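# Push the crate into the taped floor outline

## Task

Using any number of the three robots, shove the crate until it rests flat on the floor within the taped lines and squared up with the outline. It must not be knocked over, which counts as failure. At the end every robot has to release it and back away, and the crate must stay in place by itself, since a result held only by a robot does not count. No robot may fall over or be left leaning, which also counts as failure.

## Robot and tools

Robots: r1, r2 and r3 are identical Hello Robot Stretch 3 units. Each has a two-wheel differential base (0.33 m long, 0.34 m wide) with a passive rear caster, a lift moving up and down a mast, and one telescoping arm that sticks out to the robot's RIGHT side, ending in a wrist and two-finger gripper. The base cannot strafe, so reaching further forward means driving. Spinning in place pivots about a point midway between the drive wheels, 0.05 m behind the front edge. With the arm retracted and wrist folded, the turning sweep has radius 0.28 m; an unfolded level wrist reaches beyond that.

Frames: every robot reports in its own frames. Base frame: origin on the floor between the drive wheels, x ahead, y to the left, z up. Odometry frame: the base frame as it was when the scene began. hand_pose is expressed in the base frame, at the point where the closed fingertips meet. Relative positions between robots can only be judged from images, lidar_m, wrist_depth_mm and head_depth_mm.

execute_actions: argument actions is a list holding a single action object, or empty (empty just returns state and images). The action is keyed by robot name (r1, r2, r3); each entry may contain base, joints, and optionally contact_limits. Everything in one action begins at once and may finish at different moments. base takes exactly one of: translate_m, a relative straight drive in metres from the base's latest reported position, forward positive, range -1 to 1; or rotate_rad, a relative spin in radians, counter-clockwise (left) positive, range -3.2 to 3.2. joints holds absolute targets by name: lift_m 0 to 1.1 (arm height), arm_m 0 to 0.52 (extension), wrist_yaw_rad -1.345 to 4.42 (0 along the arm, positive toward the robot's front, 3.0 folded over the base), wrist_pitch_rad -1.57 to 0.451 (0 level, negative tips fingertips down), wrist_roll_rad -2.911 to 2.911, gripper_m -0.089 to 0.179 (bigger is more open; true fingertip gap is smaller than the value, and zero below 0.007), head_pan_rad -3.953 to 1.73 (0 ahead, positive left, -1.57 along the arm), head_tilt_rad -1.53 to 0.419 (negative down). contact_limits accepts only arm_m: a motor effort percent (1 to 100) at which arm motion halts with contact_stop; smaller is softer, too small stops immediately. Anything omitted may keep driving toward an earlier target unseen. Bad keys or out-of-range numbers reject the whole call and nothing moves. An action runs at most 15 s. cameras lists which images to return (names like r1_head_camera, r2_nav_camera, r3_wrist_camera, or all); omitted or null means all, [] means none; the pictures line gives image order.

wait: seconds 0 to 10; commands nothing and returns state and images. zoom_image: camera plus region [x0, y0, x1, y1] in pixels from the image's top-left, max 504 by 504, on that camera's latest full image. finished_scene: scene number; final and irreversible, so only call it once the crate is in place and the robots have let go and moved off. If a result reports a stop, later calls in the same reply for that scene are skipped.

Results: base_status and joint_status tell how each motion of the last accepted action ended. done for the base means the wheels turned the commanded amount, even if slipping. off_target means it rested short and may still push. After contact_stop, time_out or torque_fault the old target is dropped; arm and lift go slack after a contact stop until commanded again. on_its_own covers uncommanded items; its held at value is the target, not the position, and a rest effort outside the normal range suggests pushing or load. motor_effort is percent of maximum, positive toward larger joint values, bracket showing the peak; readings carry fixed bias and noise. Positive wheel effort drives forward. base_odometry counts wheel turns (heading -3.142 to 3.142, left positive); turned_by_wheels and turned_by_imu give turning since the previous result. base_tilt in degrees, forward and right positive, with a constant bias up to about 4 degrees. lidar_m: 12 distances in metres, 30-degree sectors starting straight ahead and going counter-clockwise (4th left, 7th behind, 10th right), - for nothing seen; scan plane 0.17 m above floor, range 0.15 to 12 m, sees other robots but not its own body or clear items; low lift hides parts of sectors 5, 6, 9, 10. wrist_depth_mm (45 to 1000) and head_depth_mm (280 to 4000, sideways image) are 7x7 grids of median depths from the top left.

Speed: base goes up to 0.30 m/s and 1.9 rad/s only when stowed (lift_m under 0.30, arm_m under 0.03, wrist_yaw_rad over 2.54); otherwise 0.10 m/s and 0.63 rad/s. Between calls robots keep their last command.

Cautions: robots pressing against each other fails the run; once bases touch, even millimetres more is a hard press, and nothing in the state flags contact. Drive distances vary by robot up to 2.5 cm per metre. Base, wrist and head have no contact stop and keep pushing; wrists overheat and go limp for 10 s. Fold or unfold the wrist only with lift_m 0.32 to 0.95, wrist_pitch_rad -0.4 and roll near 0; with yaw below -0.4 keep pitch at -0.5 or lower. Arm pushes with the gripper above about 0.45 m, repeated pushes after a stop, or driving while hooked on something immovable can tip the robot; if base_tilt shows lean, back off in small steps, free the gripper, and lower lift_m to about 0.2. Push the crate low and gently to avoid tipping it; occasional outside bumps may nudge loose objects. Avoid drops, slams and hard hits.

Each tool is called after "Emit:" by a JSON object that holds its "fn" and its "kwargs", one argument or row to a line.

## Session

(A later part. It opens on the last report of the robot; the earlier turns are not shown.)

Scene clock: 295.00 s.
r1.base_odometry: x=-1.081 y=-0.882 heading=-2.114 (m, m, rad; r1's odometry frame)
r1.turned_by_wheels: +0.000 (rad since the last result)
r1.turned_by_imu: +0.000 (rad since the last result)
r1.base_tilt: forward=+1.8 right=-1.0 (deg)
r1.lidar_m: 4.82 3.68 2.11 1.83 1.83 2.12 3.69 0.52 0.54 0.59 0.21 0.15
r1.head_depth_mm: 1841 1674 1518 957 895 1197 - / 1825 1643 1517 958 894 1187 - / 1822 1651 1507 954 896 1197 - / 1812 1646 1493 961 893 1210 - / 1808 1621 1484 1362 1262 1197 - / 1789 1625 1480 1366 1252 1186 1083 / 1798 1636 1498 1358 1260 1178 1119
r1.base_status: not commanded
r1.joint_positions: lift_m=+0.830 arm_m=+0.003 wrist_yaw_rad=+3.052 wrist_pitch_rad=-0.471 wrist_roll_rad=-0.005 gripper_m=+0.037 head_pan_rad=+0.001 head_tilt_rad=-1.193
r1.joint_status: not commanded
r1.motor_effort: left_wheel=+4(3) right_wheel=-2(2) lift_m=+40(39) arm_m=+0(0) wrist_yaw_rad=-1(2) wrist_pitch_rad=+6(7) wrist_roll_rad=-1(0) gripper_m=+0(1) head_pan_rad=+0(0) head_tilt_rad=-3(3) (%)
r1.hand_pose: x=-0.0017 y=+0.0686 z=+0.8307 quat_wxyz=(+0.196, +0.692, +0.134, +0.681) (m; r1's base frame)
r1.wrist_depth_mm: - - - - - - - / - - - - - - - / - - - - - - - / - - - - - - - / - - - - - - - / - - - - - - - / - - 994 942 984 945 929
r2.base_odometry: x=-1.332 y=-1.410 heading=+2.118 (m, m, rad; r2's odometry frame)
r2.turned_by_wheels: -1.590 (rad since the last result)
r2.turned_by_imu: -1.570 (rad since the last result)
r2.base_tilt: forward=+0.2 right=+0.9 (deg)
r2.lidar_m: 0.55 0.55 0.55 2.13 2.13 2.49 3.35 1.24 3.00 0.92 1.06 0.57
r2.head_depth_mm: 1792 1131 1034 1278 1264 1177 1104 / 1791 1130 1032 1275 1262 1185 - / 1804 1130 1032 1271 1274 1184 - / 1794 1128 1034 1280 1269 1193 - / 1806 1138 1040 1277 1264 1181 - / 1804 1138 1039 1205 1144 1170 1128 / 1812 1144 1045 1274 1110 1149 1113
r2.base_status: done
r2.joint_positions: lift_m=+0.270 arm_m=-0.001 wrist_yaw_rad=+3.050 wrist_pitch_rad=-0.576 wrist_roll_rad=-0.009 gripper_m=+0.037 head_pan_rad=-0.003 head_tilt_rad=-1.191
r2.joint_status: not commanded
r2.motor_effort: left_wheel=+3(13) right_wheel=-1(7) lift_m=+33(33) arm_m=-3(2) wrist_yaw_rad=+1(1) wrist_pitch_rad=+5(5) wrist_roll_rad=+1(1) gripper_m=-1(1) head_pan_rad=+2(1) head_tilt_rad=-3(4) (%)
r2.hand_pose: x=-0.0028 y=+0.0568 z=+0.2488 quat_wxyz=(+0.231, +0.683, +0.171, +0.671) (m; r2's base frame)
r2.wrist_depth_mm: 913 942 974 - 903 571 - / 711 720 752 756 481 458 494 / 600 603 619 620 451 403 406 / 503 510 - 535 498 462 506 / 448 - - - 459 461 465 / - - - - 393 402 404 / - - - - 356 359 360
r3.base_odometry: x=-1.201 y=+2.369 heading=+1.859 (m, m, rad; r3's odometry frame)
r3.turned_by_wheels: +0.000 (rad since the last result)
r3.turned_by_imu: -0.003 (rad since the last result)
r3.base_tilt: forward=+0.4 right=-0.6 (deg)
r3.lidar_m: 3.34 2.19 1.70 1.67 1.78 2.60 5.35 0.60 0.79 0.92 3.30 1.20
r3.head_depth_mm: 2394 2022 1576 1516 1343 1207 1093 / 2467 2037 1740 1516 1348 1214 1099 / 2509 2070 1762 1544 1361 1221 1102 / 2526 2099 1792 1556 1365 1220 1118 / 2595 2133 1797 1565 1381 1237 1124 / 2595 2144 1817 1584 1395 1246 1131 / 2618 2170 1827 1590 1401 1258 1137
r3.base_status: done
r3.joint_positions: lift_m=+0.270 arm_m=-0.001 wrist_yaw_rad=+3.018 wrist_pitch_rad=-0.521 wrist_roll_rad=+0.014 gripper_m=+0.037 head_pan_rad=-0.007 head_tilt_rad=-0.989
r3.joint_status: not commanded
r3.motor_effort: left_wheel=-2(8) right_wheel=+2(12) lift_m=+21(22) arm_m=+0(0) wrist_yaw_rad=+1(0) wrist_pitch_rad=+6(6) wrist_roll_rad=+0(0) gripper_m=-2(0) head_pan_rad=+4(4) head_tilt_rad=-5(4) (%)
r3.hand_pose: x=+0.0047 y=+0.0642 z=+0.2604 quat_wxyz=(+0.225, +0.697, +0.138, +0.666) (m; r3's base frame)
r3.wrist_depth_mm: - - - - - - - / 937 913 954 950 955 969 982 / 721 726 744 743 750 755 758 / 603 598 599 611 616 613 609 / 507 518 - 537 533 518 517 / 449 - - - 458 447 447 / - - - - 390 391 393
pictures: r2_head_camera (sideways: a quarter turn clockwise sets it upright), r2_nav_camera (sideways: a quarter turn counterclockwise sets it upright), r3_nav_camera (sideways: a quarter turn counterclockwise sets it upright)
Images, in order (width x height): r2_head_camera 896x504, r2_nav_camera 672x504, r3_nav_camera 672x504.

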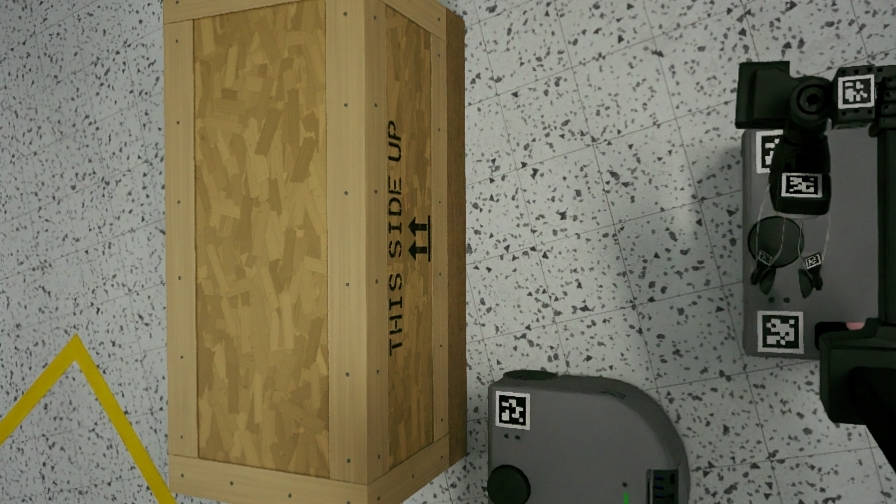

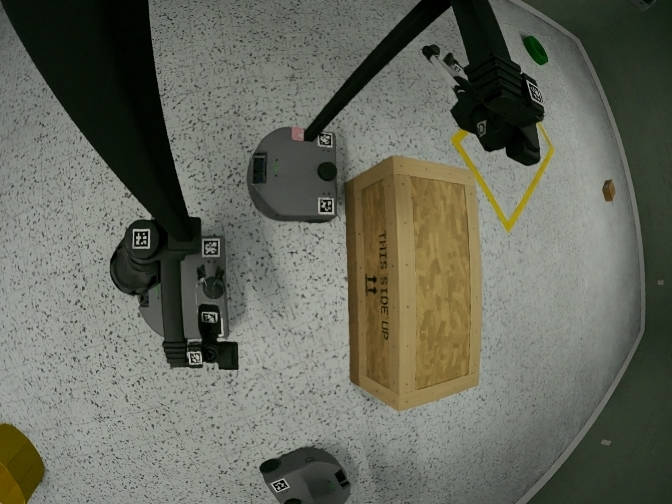

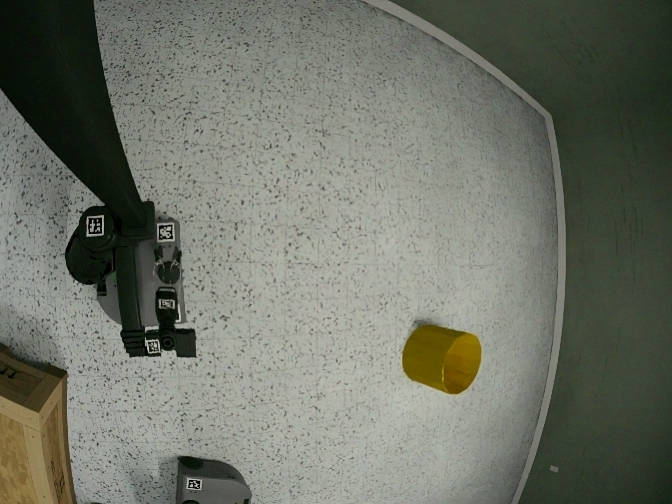

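Emit:
{"fn": "execute_actions", "kwargs": {
  "actions": [
    {"r1":{"base":{"translate_m":0.09}},"r2":{"base":{"translate_m":0.49}},"r3":{"base":{"rotate_rad":-1.848},"joints":{"head_tilt_rad":-1.19}}}
  ],
  "cameras": ["r3_head_camera","r2_nav_camera"]
}}

Emit:
{"fn": "execute_actions", "kwargs": {
  "actions": [
    {"r2":{"joints":{"lift_m":0.56}},"r3":{"base":{"translate_m":0.42}}}
  ],
  "cameras": ["r3_head_camera","r3_nav_camera"]
}}

Scene clock: 307.67 s.
r1.base_odometry: x=-1.127 y=-0.959 heading=-2.114 (m, m, rad; r1's odometry frame)
r1.turned_by_wheels: +0.000 (rad since the last result)
r1.turned_by_imu: +0.000 (rad since the last result)
r1.base_tilt: forward=+1.9 right=-1.0 (deg)
r1.lidar_m: 4.75 3.71 2.14 1.85 1.86 2.14 3.72 1.88 0.26 0.23 0.15 -
r1.head_depth_mm: 1831 1656 1505 953 887 1004 - / 1826 1660 1501 960 883 1027 - / 1830 1634 1500 956 887 846 - / 1817 1639 1496 966 891 847 - / 1808 1636 1490 1371 1267 1206 - / 1778 1624 1483 1366 1265 1181 1080 / 1786 1615 1479 1362 1256 1181 1122
r1.base_status: done
r1.joint_positions: lift_m=+0.830 arm_m=+0.003 wrist_yaw_rad=+3.052 wrist_pitch_rad=-0.471 wrist_roll_rad=-0.005 gripper_m=+0.037 head_pan_rad=+0.001 head_tilt_rad=-1.193
r1.joint_status: not commanded
r1.motor_effort: left_wheel=+4(11) right_wheel=-2(4) lift_m=+39(40) arm_m=+0(0) wrist_yaw_rad=-1(2) wrist_pitch_rad=+6(6) wrist_roll_rad=+0(0) gripper_m=+0(0) head_pan_rad=+0(1) head_tilt_rad=-3(3) (%)
r1.hand_pose: x=-0.0017 y=+0.0686 z=+0.8307 quat_wxyz=(+0.196, +0.692, +0.134, +0.681) (m; r1's base frame)
r1.wrist_depth_mm: - - - - - - - / - - - - - - - / - - - - - - - / - - - - - - - / - - - - - - - / - - - - - - - / - 977 - 962 937 927 943
r2.base_odometry: x=-1.587 y=-0.991 heading=+2.118 (m, m, rad; r2's odometry frame)
r2.turned_by_wheels: +0.000 (rad since the last result)
r2.turned_by_imu: +0.003 (rad since the last result)
r2.base_tilt: forward=+0.2 right=+0.9 (deg)
r2.lidar_m: - - 0.15 0.26 2.25 2.63 3.83 1.66 0.94 0.24 0.15 -
r2.head_depth_mm: 1800 1626 1482 949 881 834 1105 / 1795 1622 1483 954 878 826 - / 1798 1629 1489 952 884 829 - / 1792 1621 1497 953 886 833 - / 1792 1630 1490 953 884 838 - / 1824 1633 1501 959 886 840 1050 / 1816 1646 1496 958 889 844 969
r2.base_status: done
r2.joint_positions: lift_m=+0.270 arm_m=-0.001 wrist_yaw_rad=+3.050 wrist_pitch_rad=-0.576 wrist_roll_rad=-0.009 gripper_m=+0.037 head_pan_rad=-0.003 head_tilt_rad=-1.191
r2.joint_status: not commanded
r2.motor_effort: left_wheel=+1(13) right_wheel=-1(6) lift_m=+32(32) arm_m=-2(2) wrist_yaw_rad=+1(0) wrist_pitch_rad=+5(5) wrist_roll_rad=+0(1) gripper_m=+1(0) head_pan_rad=+2(1) head_tilt_rad=-4(4) (%)
r2.hand_pose: x=-0.0028 y=+0.0568 z=+0.2488 quat_wxyz=(+0.231, +0.683, +0.171, +0.671) (m; r2's base frame)
r2.wrist_depth_mm: 911 949 536 877 186 108 77 / 724 704 443 424 192 110 78 / 596 369 362 366 197 114 79 / 507 489 - 388 203 116 79 / 455 - - - 186 118 82 / - - - - 196 120 83 / - - - - 217 115 84
r3.base_odometry: x=-1.201 y=+2.369 heading=+0.011 (m, m, rad; r3's odometry frame)
r3.turned_by_wheels: -1.848 (rad since the last result)
r3.turned_by_imu: -1.818 (rad since the last result)
r3.base_tilt: forward=+0.4 right=-0.5 (deg)
r3.lidar_m: 1.07 3.08 1.28 1.20 2.94 1.84 1.67 1.68 2.04 3.93 0.66 0.60
r3.head_depth_mm: 1246 1099 1309 1330 1256 1179 1098 / 1069 1388 1341 1373 1261 1188 - / 1829 1585 1435 1376 1269 1199 - / 1850 1669 1520 1390 1277 1204 - / 1872 1679 1522 1392 1294 1204 - / 1888 1709 1541 1416 1295 1202 1135 / 1905 1714 1556 1426 1310 1220 1132
r3.base_status: done
r3.joint_positions: lift_m=+0.270 arm_m=-0.001 wrist_yaw_rad=+3.018 wrist_pitch_rad=-0.521 wrist_roll_rad=+0.014 gripper_m=+0.037 head_pan_rad=-0.007 head_tilt_rad=-1.176
r3.joint_status: all done
r3.motor_effort: left_wheel=+2(13) right_wheel=-2(9) lift_m=+21(21) arm_m=+0(0) wrist_yaw_rad=+0(0) wrist_pitch_rad=+6(6) wrist_roll_rad=+0(0) gripper_m=+0(0) head_pan_rad=+4(4) head_tilt_rad=-6(21) (%)
r3.hand_pose: x=+0.0047 y=+0.0641 z=+0.2604 quat_wxyz=(+0.225, +0.697, +0.138, +0.666) (m; r3's base frame)
r3.wrist_depth_mm: - - - - - - - / 937 926 951 969 980 979 964 / 733 727 737 743 743 746 749 / 597 597 604 602 610 609 614 / 504 518 - 534 528 519 520 / 449 - - - 455 447 446 / - - - - 391 392 394
pictures: r2_nav_camera (sideways: a quarter turn counterclockwise sets it upright), r3_head_camera (sideways: a quarter turn clockwise sets it upright)
Images, in order (width x height): r2_nav_camera 672x504, r3_head_camera 896x504.

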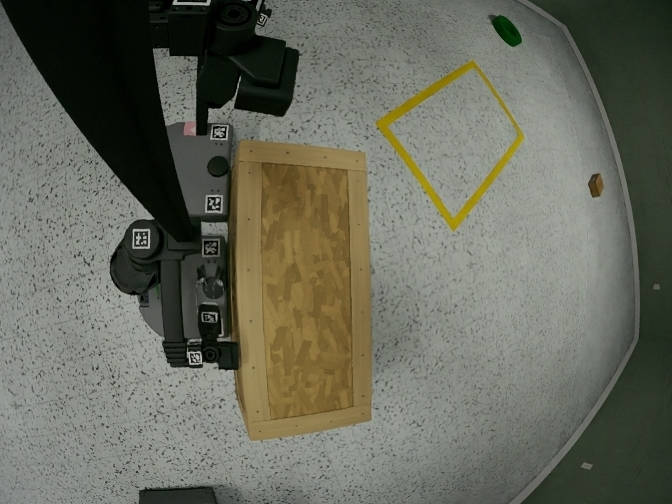

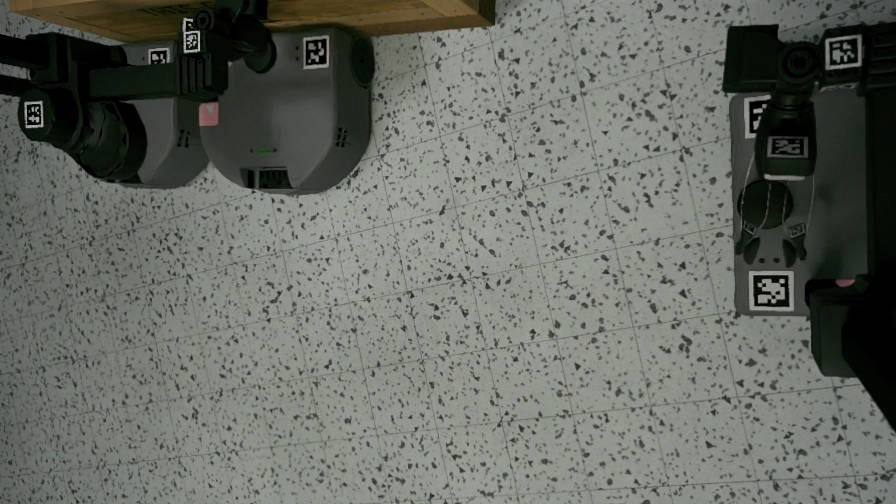

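Scene clock: 311.13 s.
r1.base_odometry: x=-1.127 y=-0.959 heading=-2.114 (m, m, rad; r1's odometry frame)
r1.turned_by_wheels: +0.000 (rad since the last result)
r1.turned_by_imu: +0.000 (rad since the last result)
r1.base_tilt: forward=+1.9 right=-1.0 (deg)
r1.lidar_m: 4.74 3.69 2.15 1.85 1.85 2.15 3.73 1.88 0.26 0.23 0.15 -
r1.head_depth_mm: 1831 1653 1505 960 886 1010 - / 1829 1647 1502 955 885 1026 - / 1821 1636 1490 952 881 848 - / 1808 1639 1500 957 885 845 - / 1830 1629 1498 1374 1264 1203 - / 1794 1629 1484 1371 1262 1188 1078 / 1790 1612 1487 1362 1272 1171 1115
r1.base_status: not commanded
r1.joint_positions: lift_m=+0.830 arm_m=+0.003 wrist_yaw_rad=+3.052 wrist_pitch_rad=-0.471 wrist_roll_rad=-0.005 gripper_m=+0.037 head_pan_rad=+0.001 head_tilt_rad=-1.193
r1.joint_status: not commanded
r1.motor_effort: left_wheel=+3(3) right_wheel=-2(2) lift_m=+39(39) arm_m=+0(0) wrist_yaw_rad=-1(1) wrist_pitch_rad=+7(7) wrist_roll_rad=+0(0) gripper_m=+0(0) head_pan_rad=+1(0) head_tilt_rad=-3(4) (%)
r1.hand_pose: x=-0.0017 y=+0.0686 z=+0.8307 quat_wxyz=(+0.196, +0.692, +0.134, +0.681) (m; r1's base frame)
r1.wrist_depth_mm: - - - - - - - / - - - - - - - / - - - - - - - / - - - - - - - / - - - - - - - / - - - - - - - / - 983 - 959 957 943 912
r2.base_odometry: x=-1.587 y=-0.991 heading=+2.118 (m, m, rad; r2's odometry frame)
r2.turned_by_wheels: +0.000 (rad since the last result)
r2.turned_by_imu: -0.001 (rad since the last result)
r2.base_tilt: forward=+0.2 right=+0.9 (deg)
r2.lidar_m: - - 0.15 0.26 2.25 2.64 3.82 1.66 0.57 0.24 0.15 -
r2.head_depth_mm: 1790 1620 1476 950 882 827 - / 1792 1625 1480 946 880 842 1099 / 1802 1630 1493 951 881 836 - / 1805 1637 1483 953 884 834 - / 1800 1644 1493 950 886 835 - / 1811 1627 1487 960 889 845 1056 / 1826 1641 1497 954 888 841 978
r2.base_status: not commanded
r2.joint_positions: lift_m=+0.560 arm_m=-0.001 wrist_yaw_rad=+3.050 wrist_pitch_rad=-0.576 wrist_roll_rad=-0.009 gripper_m=+0.037 head_pan_rad=-0.003 head_tilt_rad=-1.191
r2.joint_status: all done
r2.motor_effort: left_wheel=+2(1) right_wheel=-2(1) lift_m=+37(35) arm_m=-3(3) wrist_yaw_rad=+1(1) wrist_pitch_rad=+5(5) wrist_roll_rad=+1(1) gripper_m=+0(0) head_pan_rad=+1(1) head_tilt_rad=-4(4) (%)
r2.hand_pose: x=-0.0028 y=+0.0568 z=+0.5386 quat_wxyz=(+0.231, +0.683, +0.171, +0.671) (m; r2's base frame)
r2.wrist_depth_mm: - - - - - - - / - - 609 - - - - / - - - 763 470 473 - / 861 887 716 652 390 398 400 / 755 776 584 598 343 340 346 / 679 683 642 597 298 301 305 / 603 605 - - 270 269 269
r3.base_odometry: x=-0.781 y=+2.374 heading=+0.012 (m, m, rad; r3's odometry frame)
r3.turned_by_wheels: +0.000 (rad since the last result)
r3.turned_by_imu: -0.001 (rad since the last result)
r3.base_tilt: forward=+0.4 right=-0.5 (deg)
r3.lidar_m: 2.67 2.69 3.25 1.19 1.29 2.31 2.08 2.09 2.53 0.38 0.39 0.57
r3.head_depth_mm: 621 657 1243 1175 1219 1175 1099 / 1811 665 1322 1198 1226 1192 - / 1828 1653 1466 1338 1264 1191 - / 1855 1672 1513 1392 1283 1201 - / 1873 1686 1533 1395 1291 1196 - / 1880 1697 1539 1413 1295 1203 1137 / 1900 1721 1551 1420 1303 1214 1133
r3.base_status: done
r3.joint_positions: lift_m=+0.270 arm_m=-0.001 wrist_yaw_rad=+3.018 wrist_pitch_rad=-0.521 wrist_roll_rad=+0.014 gripper_m=+0.037 head_pan_rad=-0.007 head_tilt_rad=-1.176
r3.joint_status: not commanded
r3.motor_effort: left_wheel=+2(12) right_wheel=-3(6) lift_m=+21(22) arm_m=+0(0) wrist_yaw_rad=-1(1) wrist_pitch_rad=+6(6) wrist_roll_rad=+0(0) gripper_m=+0(0) head_pan_rad=+4(3) head_tilt_rad=-5(7) (%)
r3.hand_pose: x=+0.0047 y=+0.0641 z=+0.2604 quat_wxyz=(+0.225, +0.697, +0.138, +0.666) (m; r3's base frame)
r3.wrist_depth_mm: - - - - - - - / 931 911 952 965 949 971 987 / 726 734 729 740 741 740 756 / 599 592 602 603 604 605 606 / 509 514 - 531 528 515 512 / 454 - - - 458 444 441 / - - - - 391 394 394
pictures: r3_head_camera (sideways: a quarter turn clockwise sets it upright), r3_nav_camera (sideways: a quarter turn counterclockwise sets it upright)
Images, in order (width x height): r3_head_camera 896x504, r3_nav_camera 672x504.

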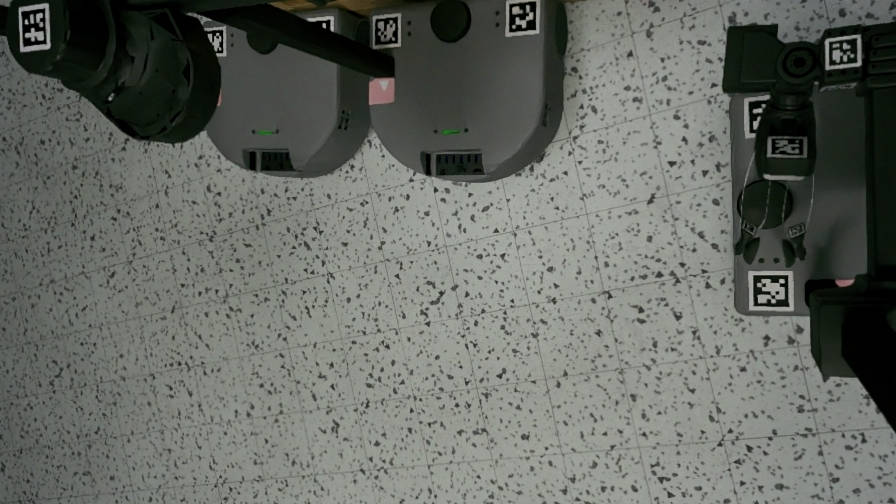

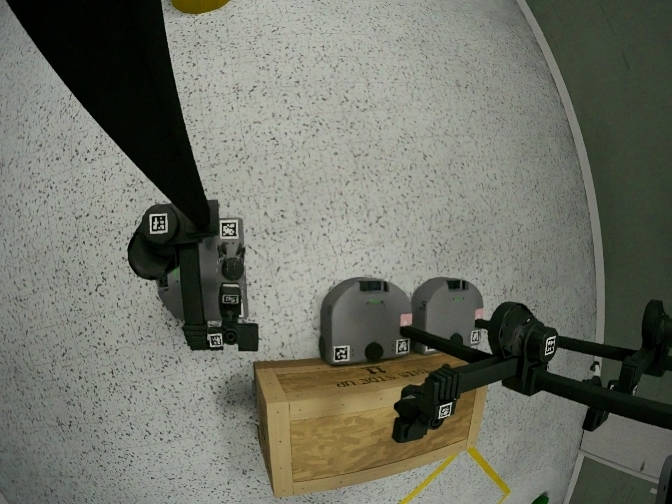

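Emit:
{"fn": "execute_actions", "kwargs": {
  "actions": [
    {"r3":{"base":{"translate_m":0.09}}}
  ],
  "cameras": []
}}

Emit:
{"fn": "execute_actions", "kwargs": {
  "actions": [
    {"r3":{"base":{"rotate_rad":-1.597}}}
  ],
  "cameras": ["r3_head_camera","r3_nav_camera"]
}}

Scene clock: 318.33 s.
r1.base_odometry: x=-1.127 y=-0.959 heading=-2.114 (m, m, rad; r1's odometry frame)
r1.turned_by_wheels: +0.000 (rad since the last result)
r1.turned_by_imu: +0.000 (rad since the last result)
r1.base_tilt: forward=+1.9 right=-0.9 (deg)
r1.lidar_m: 4.75 3.70 2.14 1.86 1.85 2.15 3.72 1.88 0.26 0.23 0.15 -
r1.head_depth_mm: 1826 1655 1498 958 886 1012 - / 1809 1639 1508 954 885 1028 - / 1812 1640 1492 953 883 847 - / 1796 1644 1480 957 890 844 - / 1805 1627 1490 1362 1259 1204 - / 1796 1623 1473 1365 1258 1191 1083 / 1803 1625 1479 1364 1264 1167 1116
r1.base_status: not commanded
r1.joint_positions: lift_m=+0.830 arm_m=+0.003 wrist_yaw_rad=+3.052 wrist_pitch_rad=-0.471 wrist_roll_rad=-0.005 gripper_m=+0.037 head_pan_rad=+0.001 head_tilt_rad=-1.193
r1.joint_status: not commanded
r1.motor_effort: left_wheel=+3(4) right_wheel=-2(2) lift_m=+39(40) arm_m=+0(0) wrist_yaw_rad=-1(1) wrist_pitch_rad=+6(7) wrist_roll_rad=+0(0) gripper_m=+0(0) head_pan_rad=-1(0) head_tilt_rad=-3(3) (%)
r1.hand_pose: x=-0.0017 y=+0.0686 z=+0.8307 quat_wxyz=(+0.196, +0.692, +0.134, +0.681) (m; r1's base frame)
r1.wrist_depth_mm: - - - - - - - / - - - - - - - / - - - - - - - / - - - - - - - / - - - - - - - / - - - - - - - / - 992 975 956 941 922 919
r2.base_odometry: x=-1.587 y=-0.991 heading=+2.118 (m, m, rad; r2's odometry frame)
r2.turned_by_wheels: +0.000 (rad since the last result)
r2.turned_by_imu: -0.001 (rad since the last result)
r2.base_tilt: forward=+0.3 right=+1.0 (deg)
r2.lidar_m: - - 0.15 0.26 2.25 2.63 3.82 1.66 0.49 0.24 0.15 -
r2.head_depth_mm: 1789 1626 1488 945 880 822 - / 1785 1618 1476 951 878 836 1101 / 1796 1633 1489 948 882 833 - / 1797 1639 1489 953 884 837 - / 1792 1628 1487 956 883 835 - / 1813 1635 1495 957 887 843 1056 / 1817 1646 1497 956 886 843 983
r2.base_status: not commanded
r2.joint_positions: lift_m=+0.560 arm_m=-0.001 wrist_yaw_rad=+3.050 wrist_pitch_rad=-0.576 wrist_roll_rad=-0.009 gripper_m=+0.037 head_pan_rad=-0.003 head_tilt_rad=-1.191
r2.joint_status: not commanded
r2.motor_effort: left_wheel=+3(2) right_wheel=-1(2) lift_m=+37(37) arm_m=-3(3) wrist_yaw_rad=+1(1) wrist_pitch_rad=+5(5) wrist_roll_rad=+1(1) gripper_m=+0(1) head_pan_rad=+1(1) head_tilt_rad=-4(4) (%)
r2.hand_pose: x=-0.0028 y=+0.0568 z=+0.5386 quat_wxyz=(+0.231, +0.683, +0.171, +0.671) (m; r2's base frame)
r2.wrist_depth_mm: - - - - - - - / - - 620 - - - - / - - - 756 464 474 - / 875 885 724 654 391 397 399 / 758 760 593 605 343 344 346 / 676 679 641 606 299 301 301 / 603 610 - - 272 269 268
r3.base_odometry: x=-0.691 y=+2.375 heading=+0.012 (m, m, rad; r3's odometry frame)
r3.turned_by_wheels: +0.000 (rad since the last result)
r3.turned_by_imu: -0.001 (rad since the last result)
r3.base_tilt: forward=+0.5 right=-0.6 (deg)
r3.lidar_m: 2.59 2.60 3.14 1.21 1.22 2.40 2.17 2.18 2.64 0.38 0.40 0.50
r3.head_depth_mm: 978 606 954 1172 1124 1177 1096 / 1819 636 1284 1196 1134 1186 - / 1825 1642 1462 1377 1253 1193 - / 1853 1680 1518 1381 1278 1202 - / 1863 1683 1526 1394 1290 1200 - / 1885 1690 1537 1406 1296 1205 1138 / 1907 1711 1545 1423 1305 1218 1134
r3.base_status: done
r3.joint_positions: lift_m=+0.270 arm_m=-0.001 wrist_yaw_rad=+3.018 wrist_pitch_rad=-0.521 wrist_roll_rad=+0.014 gripper_m=+0.037 head_pan_rad=-0.007 head_tilt_rad=-1.176
r3.joint_status: not commanded
r3.motor_effort: left_wheel=+2(13) right_wheel=-3(8) lift_m=+22(22) arm_m=+0(0) wrist_yaw_rad=+0(0) wrist_pitch_rad=+6(6) wrist_roll_rad=+0(0) gripper_m=+1(1) head_pan_rad=+4(4) head_tilt_rad=-5(6) (%)
r3.hand_pose: x=+0.0047 y=+0.0641 z=+0.2604 quat_wxyz=(+0.225, +0.697, +0.138, +0.666) (m; r3's base frame)
r3.wrist_depth_mm: - - - - - - - / 934 914 953 955 965 980 969 / 729 731 737 740 744 752 747 / 592 601 604 599 600 610 609 / 508 515 - 534 532 519 515 / 453 - - - 458 445 446 / - - - - 394 394 392
pictures: none
No camera images: the call's "cameras" was empty. Leave "cameras" out to get every camera's image.

Scene clock: 320.60 s.
r1.base_odometry: x=-1.127 y=-0.959 heading=-2.114 (m, m, rad; r1's odometry frame)
r1.turned_by_wheels: +0.000 (rad since the last result)
r1.turned_by_imu: +0.000 (rad since the last result)
r1.base_tilt: forward=+1.9 right=-1.0 (deg)
r1.lidar_m: 4.74 3.67 2.14 1.85 1.86 2.15 3.73 1.88 0.26 0.23 0.15 -
r1.head_depth_mm: 1836 1658 1506 955 885 1011 - / 1818 1647 1499 956 889 1020 - / 1817 1643 1496 952 881 846 - / 1818 1647 1492 964 885 845 - / 1809 1619 1485 1375 1267 1196 - / 1799 1611 1483 1371 1260 1186 1077 / 1801 1619 1483 1373 1263 1177 1112
r1.base_status: not commanded
r1.joint_positions: lift_m=+0.830 arm_m=+0.003 wrist_yaw_rad=+3.052 wrist_pitch_rad=-0.471 wrist_roll_rad=-0.005 gripper_m=+0.037 head_pan_rad=+0.001 head_tilt_rad=-1.193
r1.joint_status: not commanded
r1.motor_effort: left_wheel=+3(4) right_wheel=-3(2) lift_m=+39(40) arm_m=+0(0) wrist_yaw_rad=-2(1) wrist_pitch_rad=+7(7) wrist_roll_rad=+0(0) gripper_m=+0(0) head_pan_rad=+0(0) head_tilt_rad=-3(3) (%)
r1.hand_pose: x=-0.0017 y=+0.0686 z=+0.8307 quat_wxyz=(+0.196, +0.692, +0.134, +0.681) (m; r1's base frame)
r1.wrist_depth_mm: - - - - - - - / - - - - - - - / - - - - - - - / - - - - - - - / - - - - - - - / - - - - - - - / - - - 990 907 913 913
r2.base_odometry: x=-1.587 y=-0.991 heading=+2.118 (m, m, rad; r2's odometry frame)
r2.turned_by_wheels: +0.000 (rad since the last result)
r2.turned_by_imu: +0.000 (rad since the last result)
r2.base_tilt: forward=+0.2 right=+1.0 (deg)
r2.lidar_m: - - 0.15 0.26 2.25 2.63 3.84 0.47 0.49 0.24 0.15 -
r2.head_depth_mm: 1791 1622 1481 947 878 824 - / 1786 1619 1483 956 880 836 1101 / 1800 1633 1475 947 882 830 - / 1802 1638 1486 954 884 833 - / 1810 1639 1489 954 885 839 - / 1812 1634 1503 957 889 842 1054 / 1806 1652 1496 961 889 842 975
r2.base_status: not commanded
r2.joint_positions: lift_m=+0.560 arm_m=-0.001 wrist_yaw_rad=+3.050 wrist_pitch_rad=-0.576 wrist_roll_rad=-0.009 gripper_m=+0.037 head_pan_rad=-0.003 head_tilt_rad=-1.191
r2.joint_status: not commanded
r2.motor_effort: left_wheel=+2(2) right_wheel=-1(1) lift_m=+37(37) arm_m=-3(3) wrist_yaw_rad=+0(1) wrist_pitch_rad=+5(5) wrist_roll_rad=+1(1) gripper_m=+0(0) head_pan_rad=+1(1) head_tilt_rad=-3(4) (%)
r2.hand_pose: x=-0.0028 y=+0.0568 z=+0.5386 quat_wxyz=(+0.231, +0.683, +0.171, +0.671) (m; r2's base frame)
r2.wrist_depth_mm: - - - - - - - / - - 621 - - - - / - - - 755 465 472 - / 868 888 705 653 393 396 401 / 766 763 590 598 344 341 343 / 679 686 649 604 297 301 304 / 602 612 - - 269 270 270
r3.base_odometry: x=-0.691 y=+2.375 heading=-1.585 (m, m, rad; r3's odometry frame)
r3.turned_by_wheels: -1.597 (rad since the last result)
r3.turned_by_imu: -1.570 (rad since the last result)
r3.base_tilt: forward=+0.4 right=-0.6 (deg)
r3.lidar_m: 0.38 0.40 0.50 2.58 2.60 3.13 1.21 1.22 2.42 2.16 2.17 2.63
r3.head_depth_mm: 1796 1618 1480 1352 1255 1175 1093 / 1800 1640 1493 1365 1263 1194 - / 1828 1646 1484 1360 1272 1197 - / 1849 1670 1052 985 1253 1206 - / 1863 1675 1061 986 1266 1199 - / 1894 1695 1073 999 1141 1102 1133 / 1899 1704 1076 648 1141 1099 1133
r3.base_status: done
r3.joint_positions: lift_m=+0.270 arm_m=+0.000 wrist_yaw_rad=+3.018 wrist_pitch_rad=-0.521 wrist_roll_rad=+0.014 gripper_m=+0.037 head_pan_rad=-0.006 head_tilt_rad=-1.176
r3.joint_status: not commanded
r3.motor_effort: left_wheel=+2(14) right_wheel=-2(11) lift_m=+21(21) arm_m=+0(0) wrist_yaw_rad=+0(1) wrist_pitch_rad=+6(6) wrist_roll_rad=+0(0) gripper_m=+0(0) head_pan_rad=+5(3) head_tilt_rad=-5(7) (%)
r3.hand_pose: x=+0.0047 y=+0.0641 z=+0.2604 quat_wxyz=(+0.225, +0.697, +0.138, +0.666) (m; r3's base frame)
r3.wrist_depth_mm: - - - - 744 622 435 / 933 923 968 859 576 563 435 / 729 742 735 671 448 449 416 / 595 595 609 560 426 405 404 / 508 514 - 537 461 471 438 / 452 - - - 458 445 426 / - - - - 392 388 393
pictures: r3_head_camera (sideways: a quarter turn clockwise sets it upright), r3_nav_camera (sideways: a quarter turn counterclockwise sets it upright)
Images, in order (width x height): r3_head_camera 896x504, r3_nav_camera 672x504.

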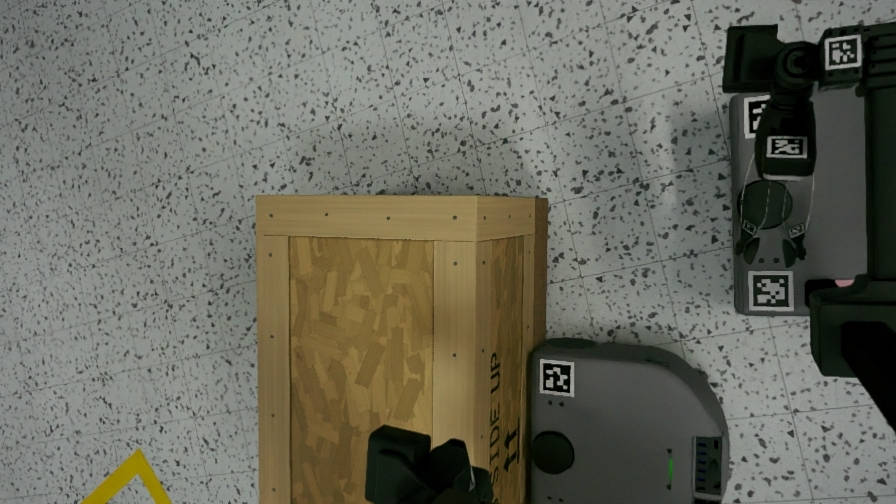

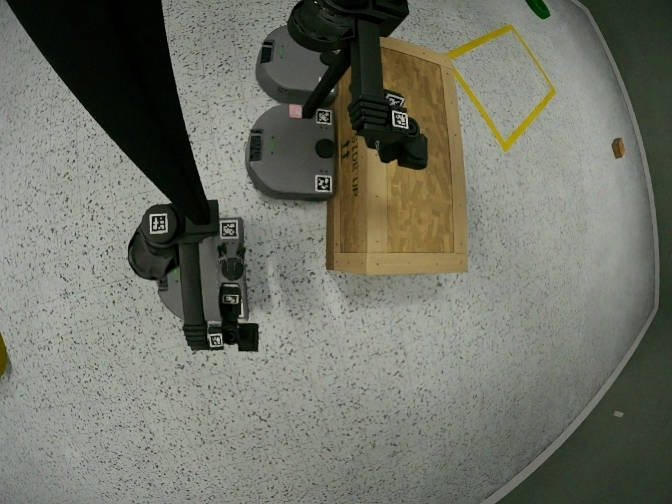

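Emit:
{"fn": "execute_actions", "kwargs": {
  "actions": [
    {"r3":{"base":{"translate_m":0.32},"joints":{"lift_m":0.305}},"r2":{"joints":{"lift_m":0.6}},"r1":{"joints":{"lift_m":0.89}}}
  ],
  "cameras": ["r3_head_camera","r2_nav_camera"]
}}

Scene clock: 328.60 s.
r1.base_odometry: x=-1.127 y=-0.959 heading=-2.114 (m, m, rad; r1's odometry frame)
r1.turned_by_wheels: +0.000 (rad since the last result)
r1.turned_by_imu: +0.000 (rad since the last result)
r1.base_tilt: forward=+1.8 right=-1.0 (deg)
r1.lidar_m: 4.74 3.70 2.15 1.85 1.86 2.15 3.73 1.88 0.26 0.23 0.15 -
r1.head_depth_mm: 1831 1644 1493 957 886 1015 - / 1829 1651 1503 956 882 1028 - / 1812 1630 1479 957 880 846 - / 1807 1629 1502 959 887 845 - / 1802 1635 1489 1367 1264 1198 - / 1790 1625 1484 1366 1264 1200 1096 / 1782 1611 1477 1365 1257 1183 1119
r1.base_status: not commanded
r1.joint_positions: lift_m=+0.890 arm_m=+0.003 wrist_yaw_rad=+3.052 wrist_pitch_rad=-0.471 wrist_roll_rad=-0.005 gripper_m=+0.037 head_pan_rad=+0.001 head_tilt_rad=-1.193
r1.joint_status: all done
r1.motor_effort: left_wheel=+4(3) right_wheel=-2(2) lift_m=+39(41) arm_m=+0(0) wrist_yaw_rad=-1(0) wrist_pitch_rad=+6(7) wrist_roll_rad=+0(0) gripper_m=+0(0) head_pan_rad=+0(0) head_tilt_rad=-3(3) (%)
r1.hand_pose: x=-0.0017 y=+0.0686 z=+0.8907 quat_wxyz=(+0.196, +0.692, +0.134, +0.681) (m; r1's base frame)
r1.wrist_depth_mm: - - - - - - - / - - - - - - - / - - - - - - - / - - - - - - - / - - - - - - - / - - - - - - - / - - - - 993 - 971
r2.base_odometry: x=-1.587 y=-0.991 heading=+2.118 (m, m, rad; r2's odometry frame)
r2.turned_by_wheels: +0.000 (rad since the last result)
r2.turned_by_imu: -0.001 (rad since the last result)
r2.base_tilt: forward=+0.2 right=+0.9 (deg)
r2.lidar_m: - - 0.15 0.26 2.25 2.63 3.83 1.67 0.27 0.24 0.15 -
r2.head_depth_mm: 1791 1610 1474 946 881 825 - / 1790 1617 1489 951 883 836 - / 1808 1628 1482 950 880 834 - / 1812 1647 1483 957 885 834 - / 1812 1636 1489 953 884 833 - / 1815 1642 1497 958 887 842 1050 / 1804 1645 1491 956 886 844 979
r2.base_status: not commanded
r2.joint_positions: lift_m=+0.600 arm_m=-0.001 wrist_yaw_rad=+3.050 wrist_pitch_rad=-0.576 wrist_roll_rad=-0.009 gripper_m=+0.037 head_pan_rad=-0.003 head_tilt_rad=-1.191
r2.joint_status: all done
r2.motor_effort: left_wheel=+2(3) right_wheel=-1(1) lift_m=+37(39) arm_m=-3(3) wrist_yaw_rad=+0(1) wrist_pitch_rad=+5(5) wrist_roll_rad=+1(1) gripper_m=+1(0) head_pan_rad=+1(2) head_tilt_rad=-4(4) (%)
r2.hand_pose: x=-0.0028 y=+0.0568 z=+0.5786 quat_wxyz=(+0.231, +0.683, +0.171, +0.671) (m; r2's base frame)
r2.wrist_depth_mm: - - - - - - - / - - 620 - - - - / - - - - 527 536 - / 921 960 757 702 447 450 471 / 811 812 644 629 388 388 391 / 709 714 643 609 331 343 344 / 642 646 - - 303 303 307
r3.base_odometry: x=-0.696 y=+2.055 heading=-1.585 (m, m, rad; r3's odometry frame)
r3.turned_by_wheels: +0.000 (rad since the last result)
r3.turned_by_imu: -0.002 (rad since the last result)
r3.base_tilt: forward=+0.4 right=-0.6 (deg)
r3.lidar_m: - - 0.15 0.31 2.65 3.20 1.53 1.59 2.35 2.10 2.11 2.55
r3.head_depth_mm: 1788 1624 1482 1351 1261 1180 1093 / 1814 1631 1484 1370 1268 1186 - / 1820 1648 1501 1374 1240 1175 - / 1838 1668 1510 964 889 845 - / 1868 1679 1523 971 897 856 - / 1875 1690 1536 980 903 863 993 / 1902 1717 1556 985 910 856 983
r3.base_status: done
r3.joint_positions: lift_m=+0.305 arm_m=+0.000 wrist_yaw_rad=+3.018 wrist_pitch_rad=-0.522 wrist_roll_rad=+0.014 gripper_m=+0.037 head_pan_rad=-0.006 head_tilt_rad=-1.176
r3.joint_status: all done
r3.motor_effort: left_wheel=+2(13) right_wheel=-3(9) lift_m=+29(30) arm_m=-1(0) wrist_yaw_rad=+0(0) wrist_pitch_rad=+6(6) wrist_roll_rad=+0(0) gripper_m=+0(0) head_pan_rad=+4(3) head_tilt_rad=-5(5) (%)
r3.hand_pose: x=+0.0047 y=+0.0641 z=+0.2950 quat_wxyz=(+0.225, +0.697, +0.138, +0.666) (m; r3's base frame)
r3.wrist_depth_mm: - - 825 793 198 141 142 / - - 618 628 201 112 99 / 788 799 506 493 209 110 80 / 650 443 414 416 212 111 76 / 544 523 - 420 190 112 76 / 475 506 - - 173 113 77 / - - - - 250 106 77
pictures: r2_nav_camera (sideways: a quarter turn counterclockwise sets it upright), r3_head_camera (sideways: a quarter turn clockwise sets it upright)
Images, in order (width x height): r2_nav_camera 672x504, r3_head_camera 896x504.

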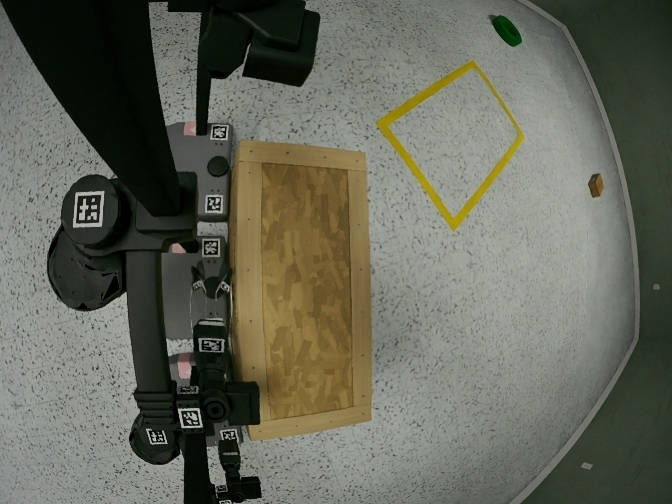

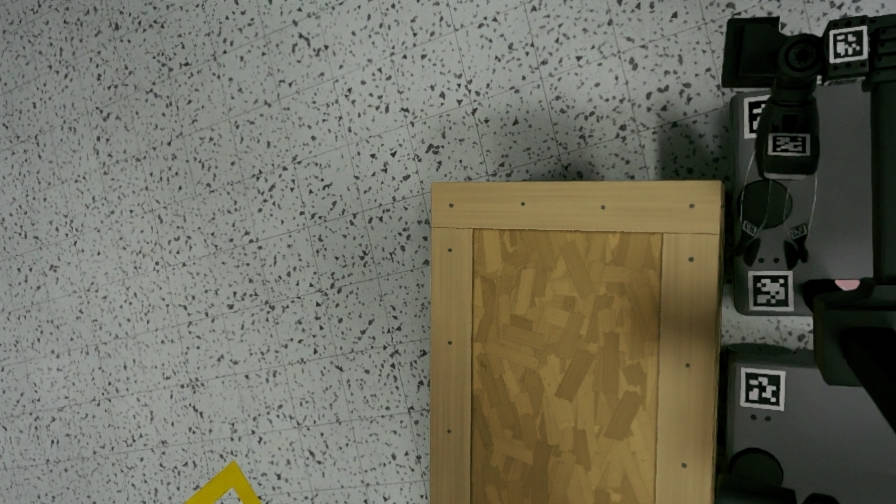

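Short test push.

Emit:
{"fn": "execute_actions", "kwargs": {
  "actions": [
    {"r1":{"base":{"translate_m":0.15}},"r2":{"base":{"translate_m":0.15}},"r3":{"base":{"translate_m":0.15}}}
  ],
  "cameras": ["r3_head_camera","r2_nav_camera","r1_head_camera"]
}}

Scene clock: 339.27 s.
r1.base_odometry: x=-1.205 y=-1.088 heading=-2.113 (m, m, rad; r1's odometry frame)
r1.turned_by_wheels: +0.000 (rad since the last result)
r1.turned_by_imu: -0.430 (rad since the last result)
r1.base_tilt: forward=+1.8 right=-1.0 (deg)
r1.lidar_m: - 0.16 3.15 2.03 1.84 1.85 2.28 3.95 1.92 0.27 0.15 -
r1.head_depth_mm: 1810 1648 1040 961 911 1011 - / 1821 1641 1501 962 904 1067 - / 1814 1630 1483 953 883 1188 - / 1819 1630 1503 955 882 842 - / 1808 1624 1495 950 1222 1200 - / 1804 1627 1485 1368 1267 1203 1108 / 1784 1619 1473 1367 1256 1171 1122
r1.base_status: translate_m off_target (by the wheels' count: +0.1498 of +0.1500)
r1.joint_positions: lift_m=+0.890 arm_m=+0.003 wrist_yaw_rad=+3.051 wrist_pitch_rad=-0.471 wrist_roll_rad=-0.005 gripper_m=+0.037 head_pan_rad=+0.001 head_tilt_rad=-1.193
r1.joint_status: not commanded
r1.on_its_own: left_wheel is at rest, and its effort (+52) is outside its rest range (-18 to +18); right_wheel is at rest, and its effort (+26) is outside its rest range (-18 to +18)
r1.motor_effort: left_wheel=+52(70) right_wheel=+26(62) lift_m=+38(39) arm_m=+0(0) wrist_yaw_rad=-1(1) wrist_pitch_rad=+7(7) wrist_roll_rad=+0(0) gripper_m=+0(0) head_pan_rad=+0(1) head_tilt_rad=-3(3) (%)
r1.hand_pose: x=-0.0015 y=+0.0686 z=+0.8907 quat_wxyz=(+0.196, +0.692, +0.134, +0.681) (m; r1's base frame)
r1.wrist_depth_mm: - - - - - - - / - - - - - - - / - - - - - - - / - - - - - - - / - - - - - - - / - - - - - - - / - - - - - 992 956
r2.base_odometry: x=-1.665 y=-0.864 heading=+2.118 (m, m, rad; r2's odometry frame)
r2.turned_by_wheels: +0.000 (rad since the last result)
r2.turned_by_imu: -0.034 (rad since the last result)
r2.base_tilt: forward=+0.2 right=+1.0 (deg)
r2.lidar_m: - - 0.15 0.20 2.26 2.59 3.88 1.69 0.26 0.20 0.15 -
r2.head_depth_mm: 1785 1631 1485 948 879 825 - / 1785 1625 1490 951 885 837 - / 1782 1637 1480 951 884 833 - / 1804 1629 1493 954 888 834 - / 1804 1642 1487 957 886 838 - / 1828 1643 1502 960 888 844 1109 / 1807 1647 1496 959 890 843 982
r2.base_status: translate_m off_target (by the wheels' count: +0.1497 of +0.1500)
r2.joint_positions: lift_m=+0.600 arm_m=-0.001 wrist_yaw_rad=+3.050 wrist_pitch_rad=-0.576 wrist_roll_rad=-0.009 gripper_m=+0.037 head_pan_rad=-0.003 head_tilt_rad=-1.191
r2.joint_status: not commanded
r2.on_its_own: left_wheel is at rest, and its effort (+52) is outside its rest range (-18 to +18); right_wheel is at rest, and its effort (+43) is outside its rest range (-18 to +18)
r2.motor_effort: left_wheel=+52(96) right_wheel=+43(100) lift_m=+33(37) arm_m=-3(3) wrist_yaw_rad=+1(2) wrist_pitch_rad=+5(5) wrist_roll_rad=+1(1) gripper_m=+0(0) head_pan_rad=+1(1) head_tilt_rad=-3(5) (%)
r2.hand_pose: x=-0.0027 y=+0.0568 z=+0.5788 quat_wxyz=(+0.231, +0.683, +0.171, +0.671) (m; r2's base frame)
r2.wrist_depth_mm: - - - - - - - / - - - - - - - / - - - 686 530 529 - / 908 939 756 643 450 451 484 / 814 819 656 657 391 391 394 / 710 707 697 645 333 341 345 / 642 646 - - 303 307 309
r3.base_odometry: x=-0.698 y=+1.906 heading=-1.585 (m, m, rad; r3's odometry frame)
r3.turned_by_wheels: +0.000 (rad since the last result)
r3.turned_by_imu: -0.072 (rad since the last result)
r3.base_tilt: forward=+0.4 right=-0.6 (deg)
r3.lidar_m: - - 0.15 0.21 2.65 3.06 1.54 1.55 2.44 2.11 2.11 2.44
r3.head_depth_mm: 1794 1619 1482 1361 1258 1179 1094 / 1804 1636 1485 1369 1264 1184 - / 1825 1647 1499 1381 1245 1170 - / 1836 1664 1518 960 892 835 - / 1865 1676 1524 972 897 847 - / 1878 1692 1533 975 903 855 999 / 1901 1714 1549 985 912 851 983
r3.base_status: translate_m off_target (by the wheels' count: +0.1497 of +0.1500)
r3.joint_positions: lift_m=+0.305 arm_m=+0.000 wrist_yaw_rad=+3.018 wrist_pitch_rad=-0.523 wrist_roll_rad=+0.014 gripper_m=+0.037 head_pan_rad=-0.005 head_tilt_rad=-1.179
r3.joint_status: not commanded
r3.on_its_own: left_wheel is at rest, and its effort (+48) is outside its rest range (-18 to +18); right_wheel is at rest, and its effort (+34) is outside its rest range (-18 to +18)
r3.motor_effort: left_wheel=+48(83) right_wheel=+34(57) lift_m=+25(29) arm_m=+0(0) wrist_yaw_rad=+0(0) wrist_pitch_rad=+7(7) wrist_roll_rad=+0(0) gripper_m=+0(0) head_pan_rad=+2(4) head_tilt_rad=-6(6) (%)
r3.hand_pose: x=+0.0047 y=+0.0638 z=+0.2948 quat_wxyz=(+0.226, +0.697, +0.139, +0.666) (m; r3's base frame)
r3.wrist_depth_mm: - - 829 534 167 140 149 / - - 589 571 154 102 99 / 802 795 506 465 157 90 76 / 650 426 414 398 162 92 67 / 552 517 - 406 153 93 65 / 475 492 - - 138 94 65 / - - - - 202 90 66
pictures: r1_head_camera (sideways: a quarter turn clockwise sets it upright), r2_nav_camera (sideways: a quarter turn counterclockwise sets it upright), r3_head_camera (sideways: a quarter turn clockwise sets it upright)
Images, in order (width x height): r1_head_camera 896x504, r2_nav_camera 672x504, r3_head_camera 896x504.

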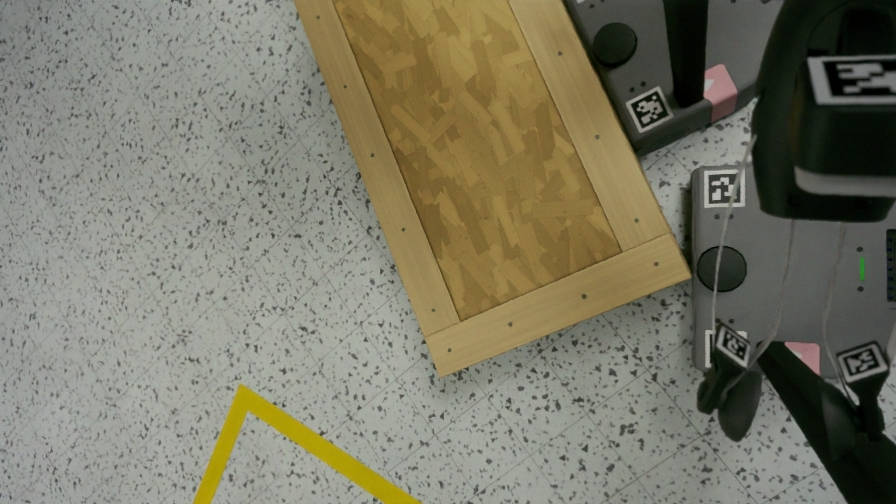

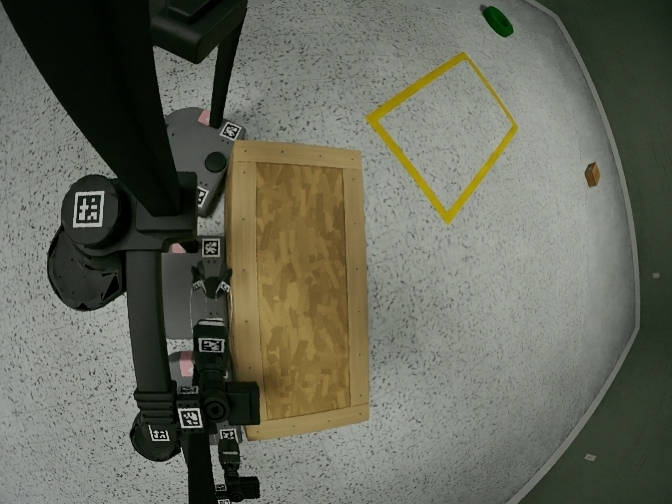

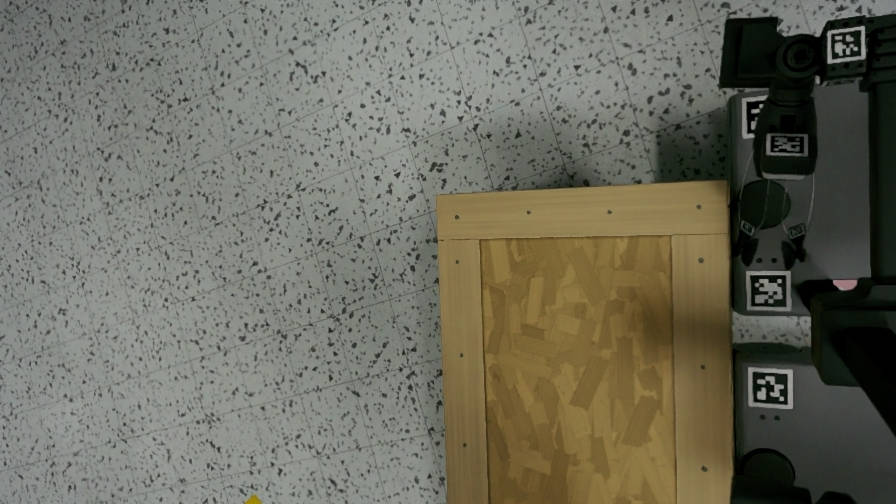

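Emit:
{"fn": "execute_actions", "kwargs": {
  "actions": [
    {"r1":{"base":{"translate_m":0.05}},"r2":{"base":{"translate_m":0.05}},"r3":{"base":{"translate_m":0.05}}}
  ],
  "cameras": ["r2_nav_camera","r1_head_camera"]
}}

Scene clock: 360.83 s.
r1.base_odometry: x=-1.230 y=-1.130 heading=-2.113 (m, m, rad; r1's odometry frame)
r1.turned_by_wheels: +0.000 (rad since the last result)
r1.turned_by_imu: -0.124 (rad since the last result)
r1.base_tilt: forward=+1.9 right=-1.0 (deg)
r1.lidar_m: - 0.16 3.82 2.16 1.84 1.84 2.10 3.53 1.93 0.28 0.19 0.15
r1.head_depth_mm: 1824 1669 1047 962 1091 1025 - / 1838 1645 1033 957 919 1092 - / 1811 1644 1507 957 894 1198 - / 1825 1638 1505 945 875 848 - / 1835 1631 1473 946 898 1206 - / 1817 1620 1492 1344 1270 1191 1102 / 1795 1622 1486 1358 1253 1165 1116
r1.base_status: translate_m off_target (by the wheels' count: +0.0497 of +0.0500)
r1.joint_positions: lift_m=+0.890 arm_m=+0.003 wrist_yaw_rad=+3.051 wrist_pitch_rad=-0.471 wrist_roll_rad=-0.005 gripper_m=+0.037 head_pan_rad=+0.001 head_tilt_rad=-1.193
r1.joint_status: not commanded
r1.on_its_own: left_wheel is at rest, and its effort (+58) is outside its rest range (-18 to +18); right_wheel is at rest, and its effort (+30) is outside its rest range (-18 to +18)
r1.motor_effort: left_wheel=+58(67) right_wheel=+30(35) lift_m=+37(37) arm_m=+0(0) wrist_yaw_rad=-1(0) wrist_pitch_rad=+6(7) wrist_roll_rad=+0(0) gripper_m=+0(0) head_pan_rad=+0(1) head_tilt_rad=-3(3) (%)
r1.hand_pose: x=-0.0015 y=+0.0686 z=+0.8907 quat_wxyz=(+0.196, +0.692, +0.134, +0.681) (m; r1's base frame)
r1.wrist_depth_mm: - - - - - - - / - - - - - - - / - - - - - - - / - - - - - - - / - - - - - - - / - - - - - - - / - - - - - - 978
r2.base_odometry: x=-1.691 y=-0.821 heading=+2.119 (m, m, rad; r2's odometry frame)
r2.turned_by_wheels: +0.001 (rad since the last result)
r2.turned_by_imu: -0.005 (rad since the last result)
r2.base_tilt: forward=+0.2 right=+0.9 (deg)
r2.lidar_m: - - 0.15 0.20 2.25 2.58 3.88 1.69 0.27 0.20 0.15 -
r2.head_depth_mm: 1802 1618 1477 950 879 827 - / 1802 1633 1481 945 882 834 - / 1793 1626 1488 950 886 833 - / 1819 1630 1477 952 882 834 - / 1802 1638 1481 953 885 839 - / 1815 1634 1500 957 888 843 1113 / 1832 1623 1499 958 887 848 979
r2.base_status: translate_m off_target (by the wheels' count: +0.0496 of +0.0500)
r2.joint_positions: lift_m=+0.600 arm_m=-0.001 wrist_yaw_rad=+3.050 wrist_pitch_rad=-0.576 wrist_roll_rad=-0.009 gripper_m=+0.037 head_pan_rad=-0.003 head_tilt_rad=-1.191
r2.joint_status: not commanded
r2.on_its_own: left_wheel is at rest, and its effort (+61) is outside its rest range (-18 to +18); right_wheel is at rest, and its effort (+41) is outside its rest range (-18 to +18)
r2.motor_effort: left_wheel=+61(72) right_wheel=+41(51) lift_m=+33(33) arm_m=-2(3) wrist_yaw_rad=+1(0) wrist_pitch_rad=+5(5) wrist_roll_rad=+1(1) gripper_m=+0(0) head_pan_rad=+1(1) head_tilt_rad=-3(4) (%)
r2.hand_pose: x=-0.0027 y=+0.0568 z=+0.5789 quat_wxyz=(+0.231, +0.683, +0.171, +0.671) (m; r2's base frame)
r2.wrist_depth_mm: - - - - - - - / - - - - - - - / - - - 726 529 533 - / 940 942 744 651 448 450 485 / 806 816 681 664 394 392 393 / 712 723 707 700 330 345 345 / 654 644 - - 300 306 308
r3.base_odometry: x=-0.698 y=+1.856 heading=-1.584 (m, m, rad; r3's odometry frame)
r3.turned_by_wheels: +0.000 (rad since the last result)
r3.turned_by_imu: -0.005 (rad since the last result)
r3.base_tilt: forward=+0.4 right=-0.5 (deg)
r3.lidar_m: - - 0.15 0.21 2.65 3.04 1.55 1.54 2.44 2.11 2.11 2.43
r3.head_depth_mm: 1793 1625 1475 1358 1254 1181 1100 / 1809 1628 1488 1356 1265 1187 - / 1820 1654 1512 1374 1244 1171 - / 1859 1668 1509 963 891 837 - / 1863 1690 1526 970 897 848 - / 1869 1687 1540 973 902 855 994 / 1914 1711 1546 985 910 853 988
r3.base_status: translate_m off_target (by the wheels' count: +0.0498 of +0.0500)
r3.joint_positions: lift_m=+0.305 arm_m=+0.000 wrist_yaw_rad=+3.018 wrist_pitch_rad=-0.523 wrist_roll_rad=+0.014 gripper_m=+0.037 head_pan_rad=-0.005 head_tilt_rad=-1.179
r3.joint_status: not commanded
r3.on_its_own: left_wheel is at rest, and its effort (+43) is outside its rest range (-18 to +18); right_wheel is at rest, and its effort (+29) is outside its rest range (-18 to +18)
r3.motor_effort: left_wheel=+43(83) right_wheel=+29(45) lift_m=+25(26) arm_m=+0(0) wrist_yaw_rad=+0(0) wrist_pitch_rad=+7(7) wrist_roll_rad=+0(0) gripper_m=+0(0) head_pan_rad=+3(3) head_tilt_rad=-4(3) (%)
r3.hand_pose: x=+0.0047 y=+0.0638 z=+0.2948 quat_wxyz=(+0.226, +0.697, +0.139, +0.666) (m; r3's base frame)
r3.wrist_depth_mm: - - 817 529 166 140 148 / - - 599 581 153 102 99 / 790 792 506 464 158 90 76 / 656 428 412 397 161 92 67 / 547 517 - 412 153 93 64 / 473 497 - - 138 94 65 / - - - - 201 90 66
pictures: r1_head_camera (sideways: a quarter turn clockwise sets it upright), r2_nav_camera (sideways: a quarter turn counterclockwise sets it upright)
Images, in order (width x height): r1_head_camera 896x504, r2_nav_camera 672x504.

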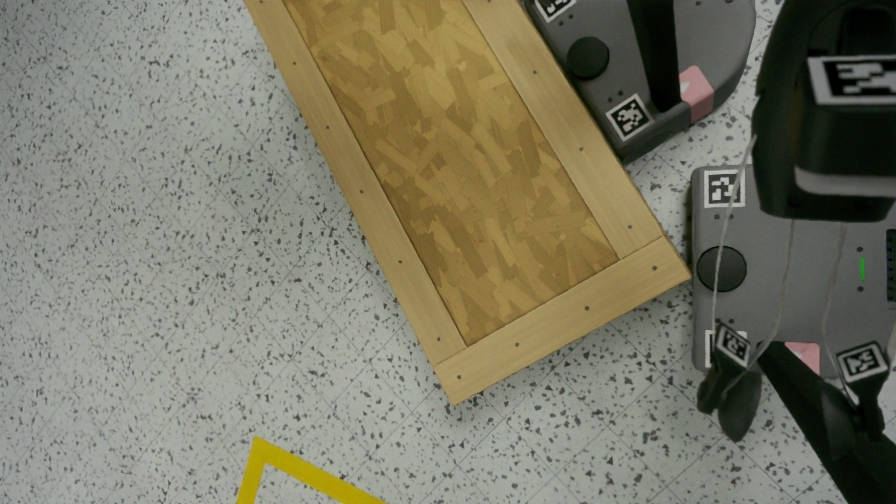

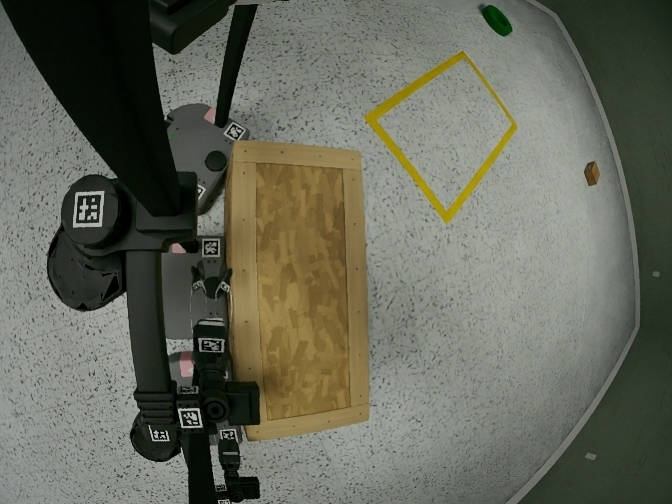

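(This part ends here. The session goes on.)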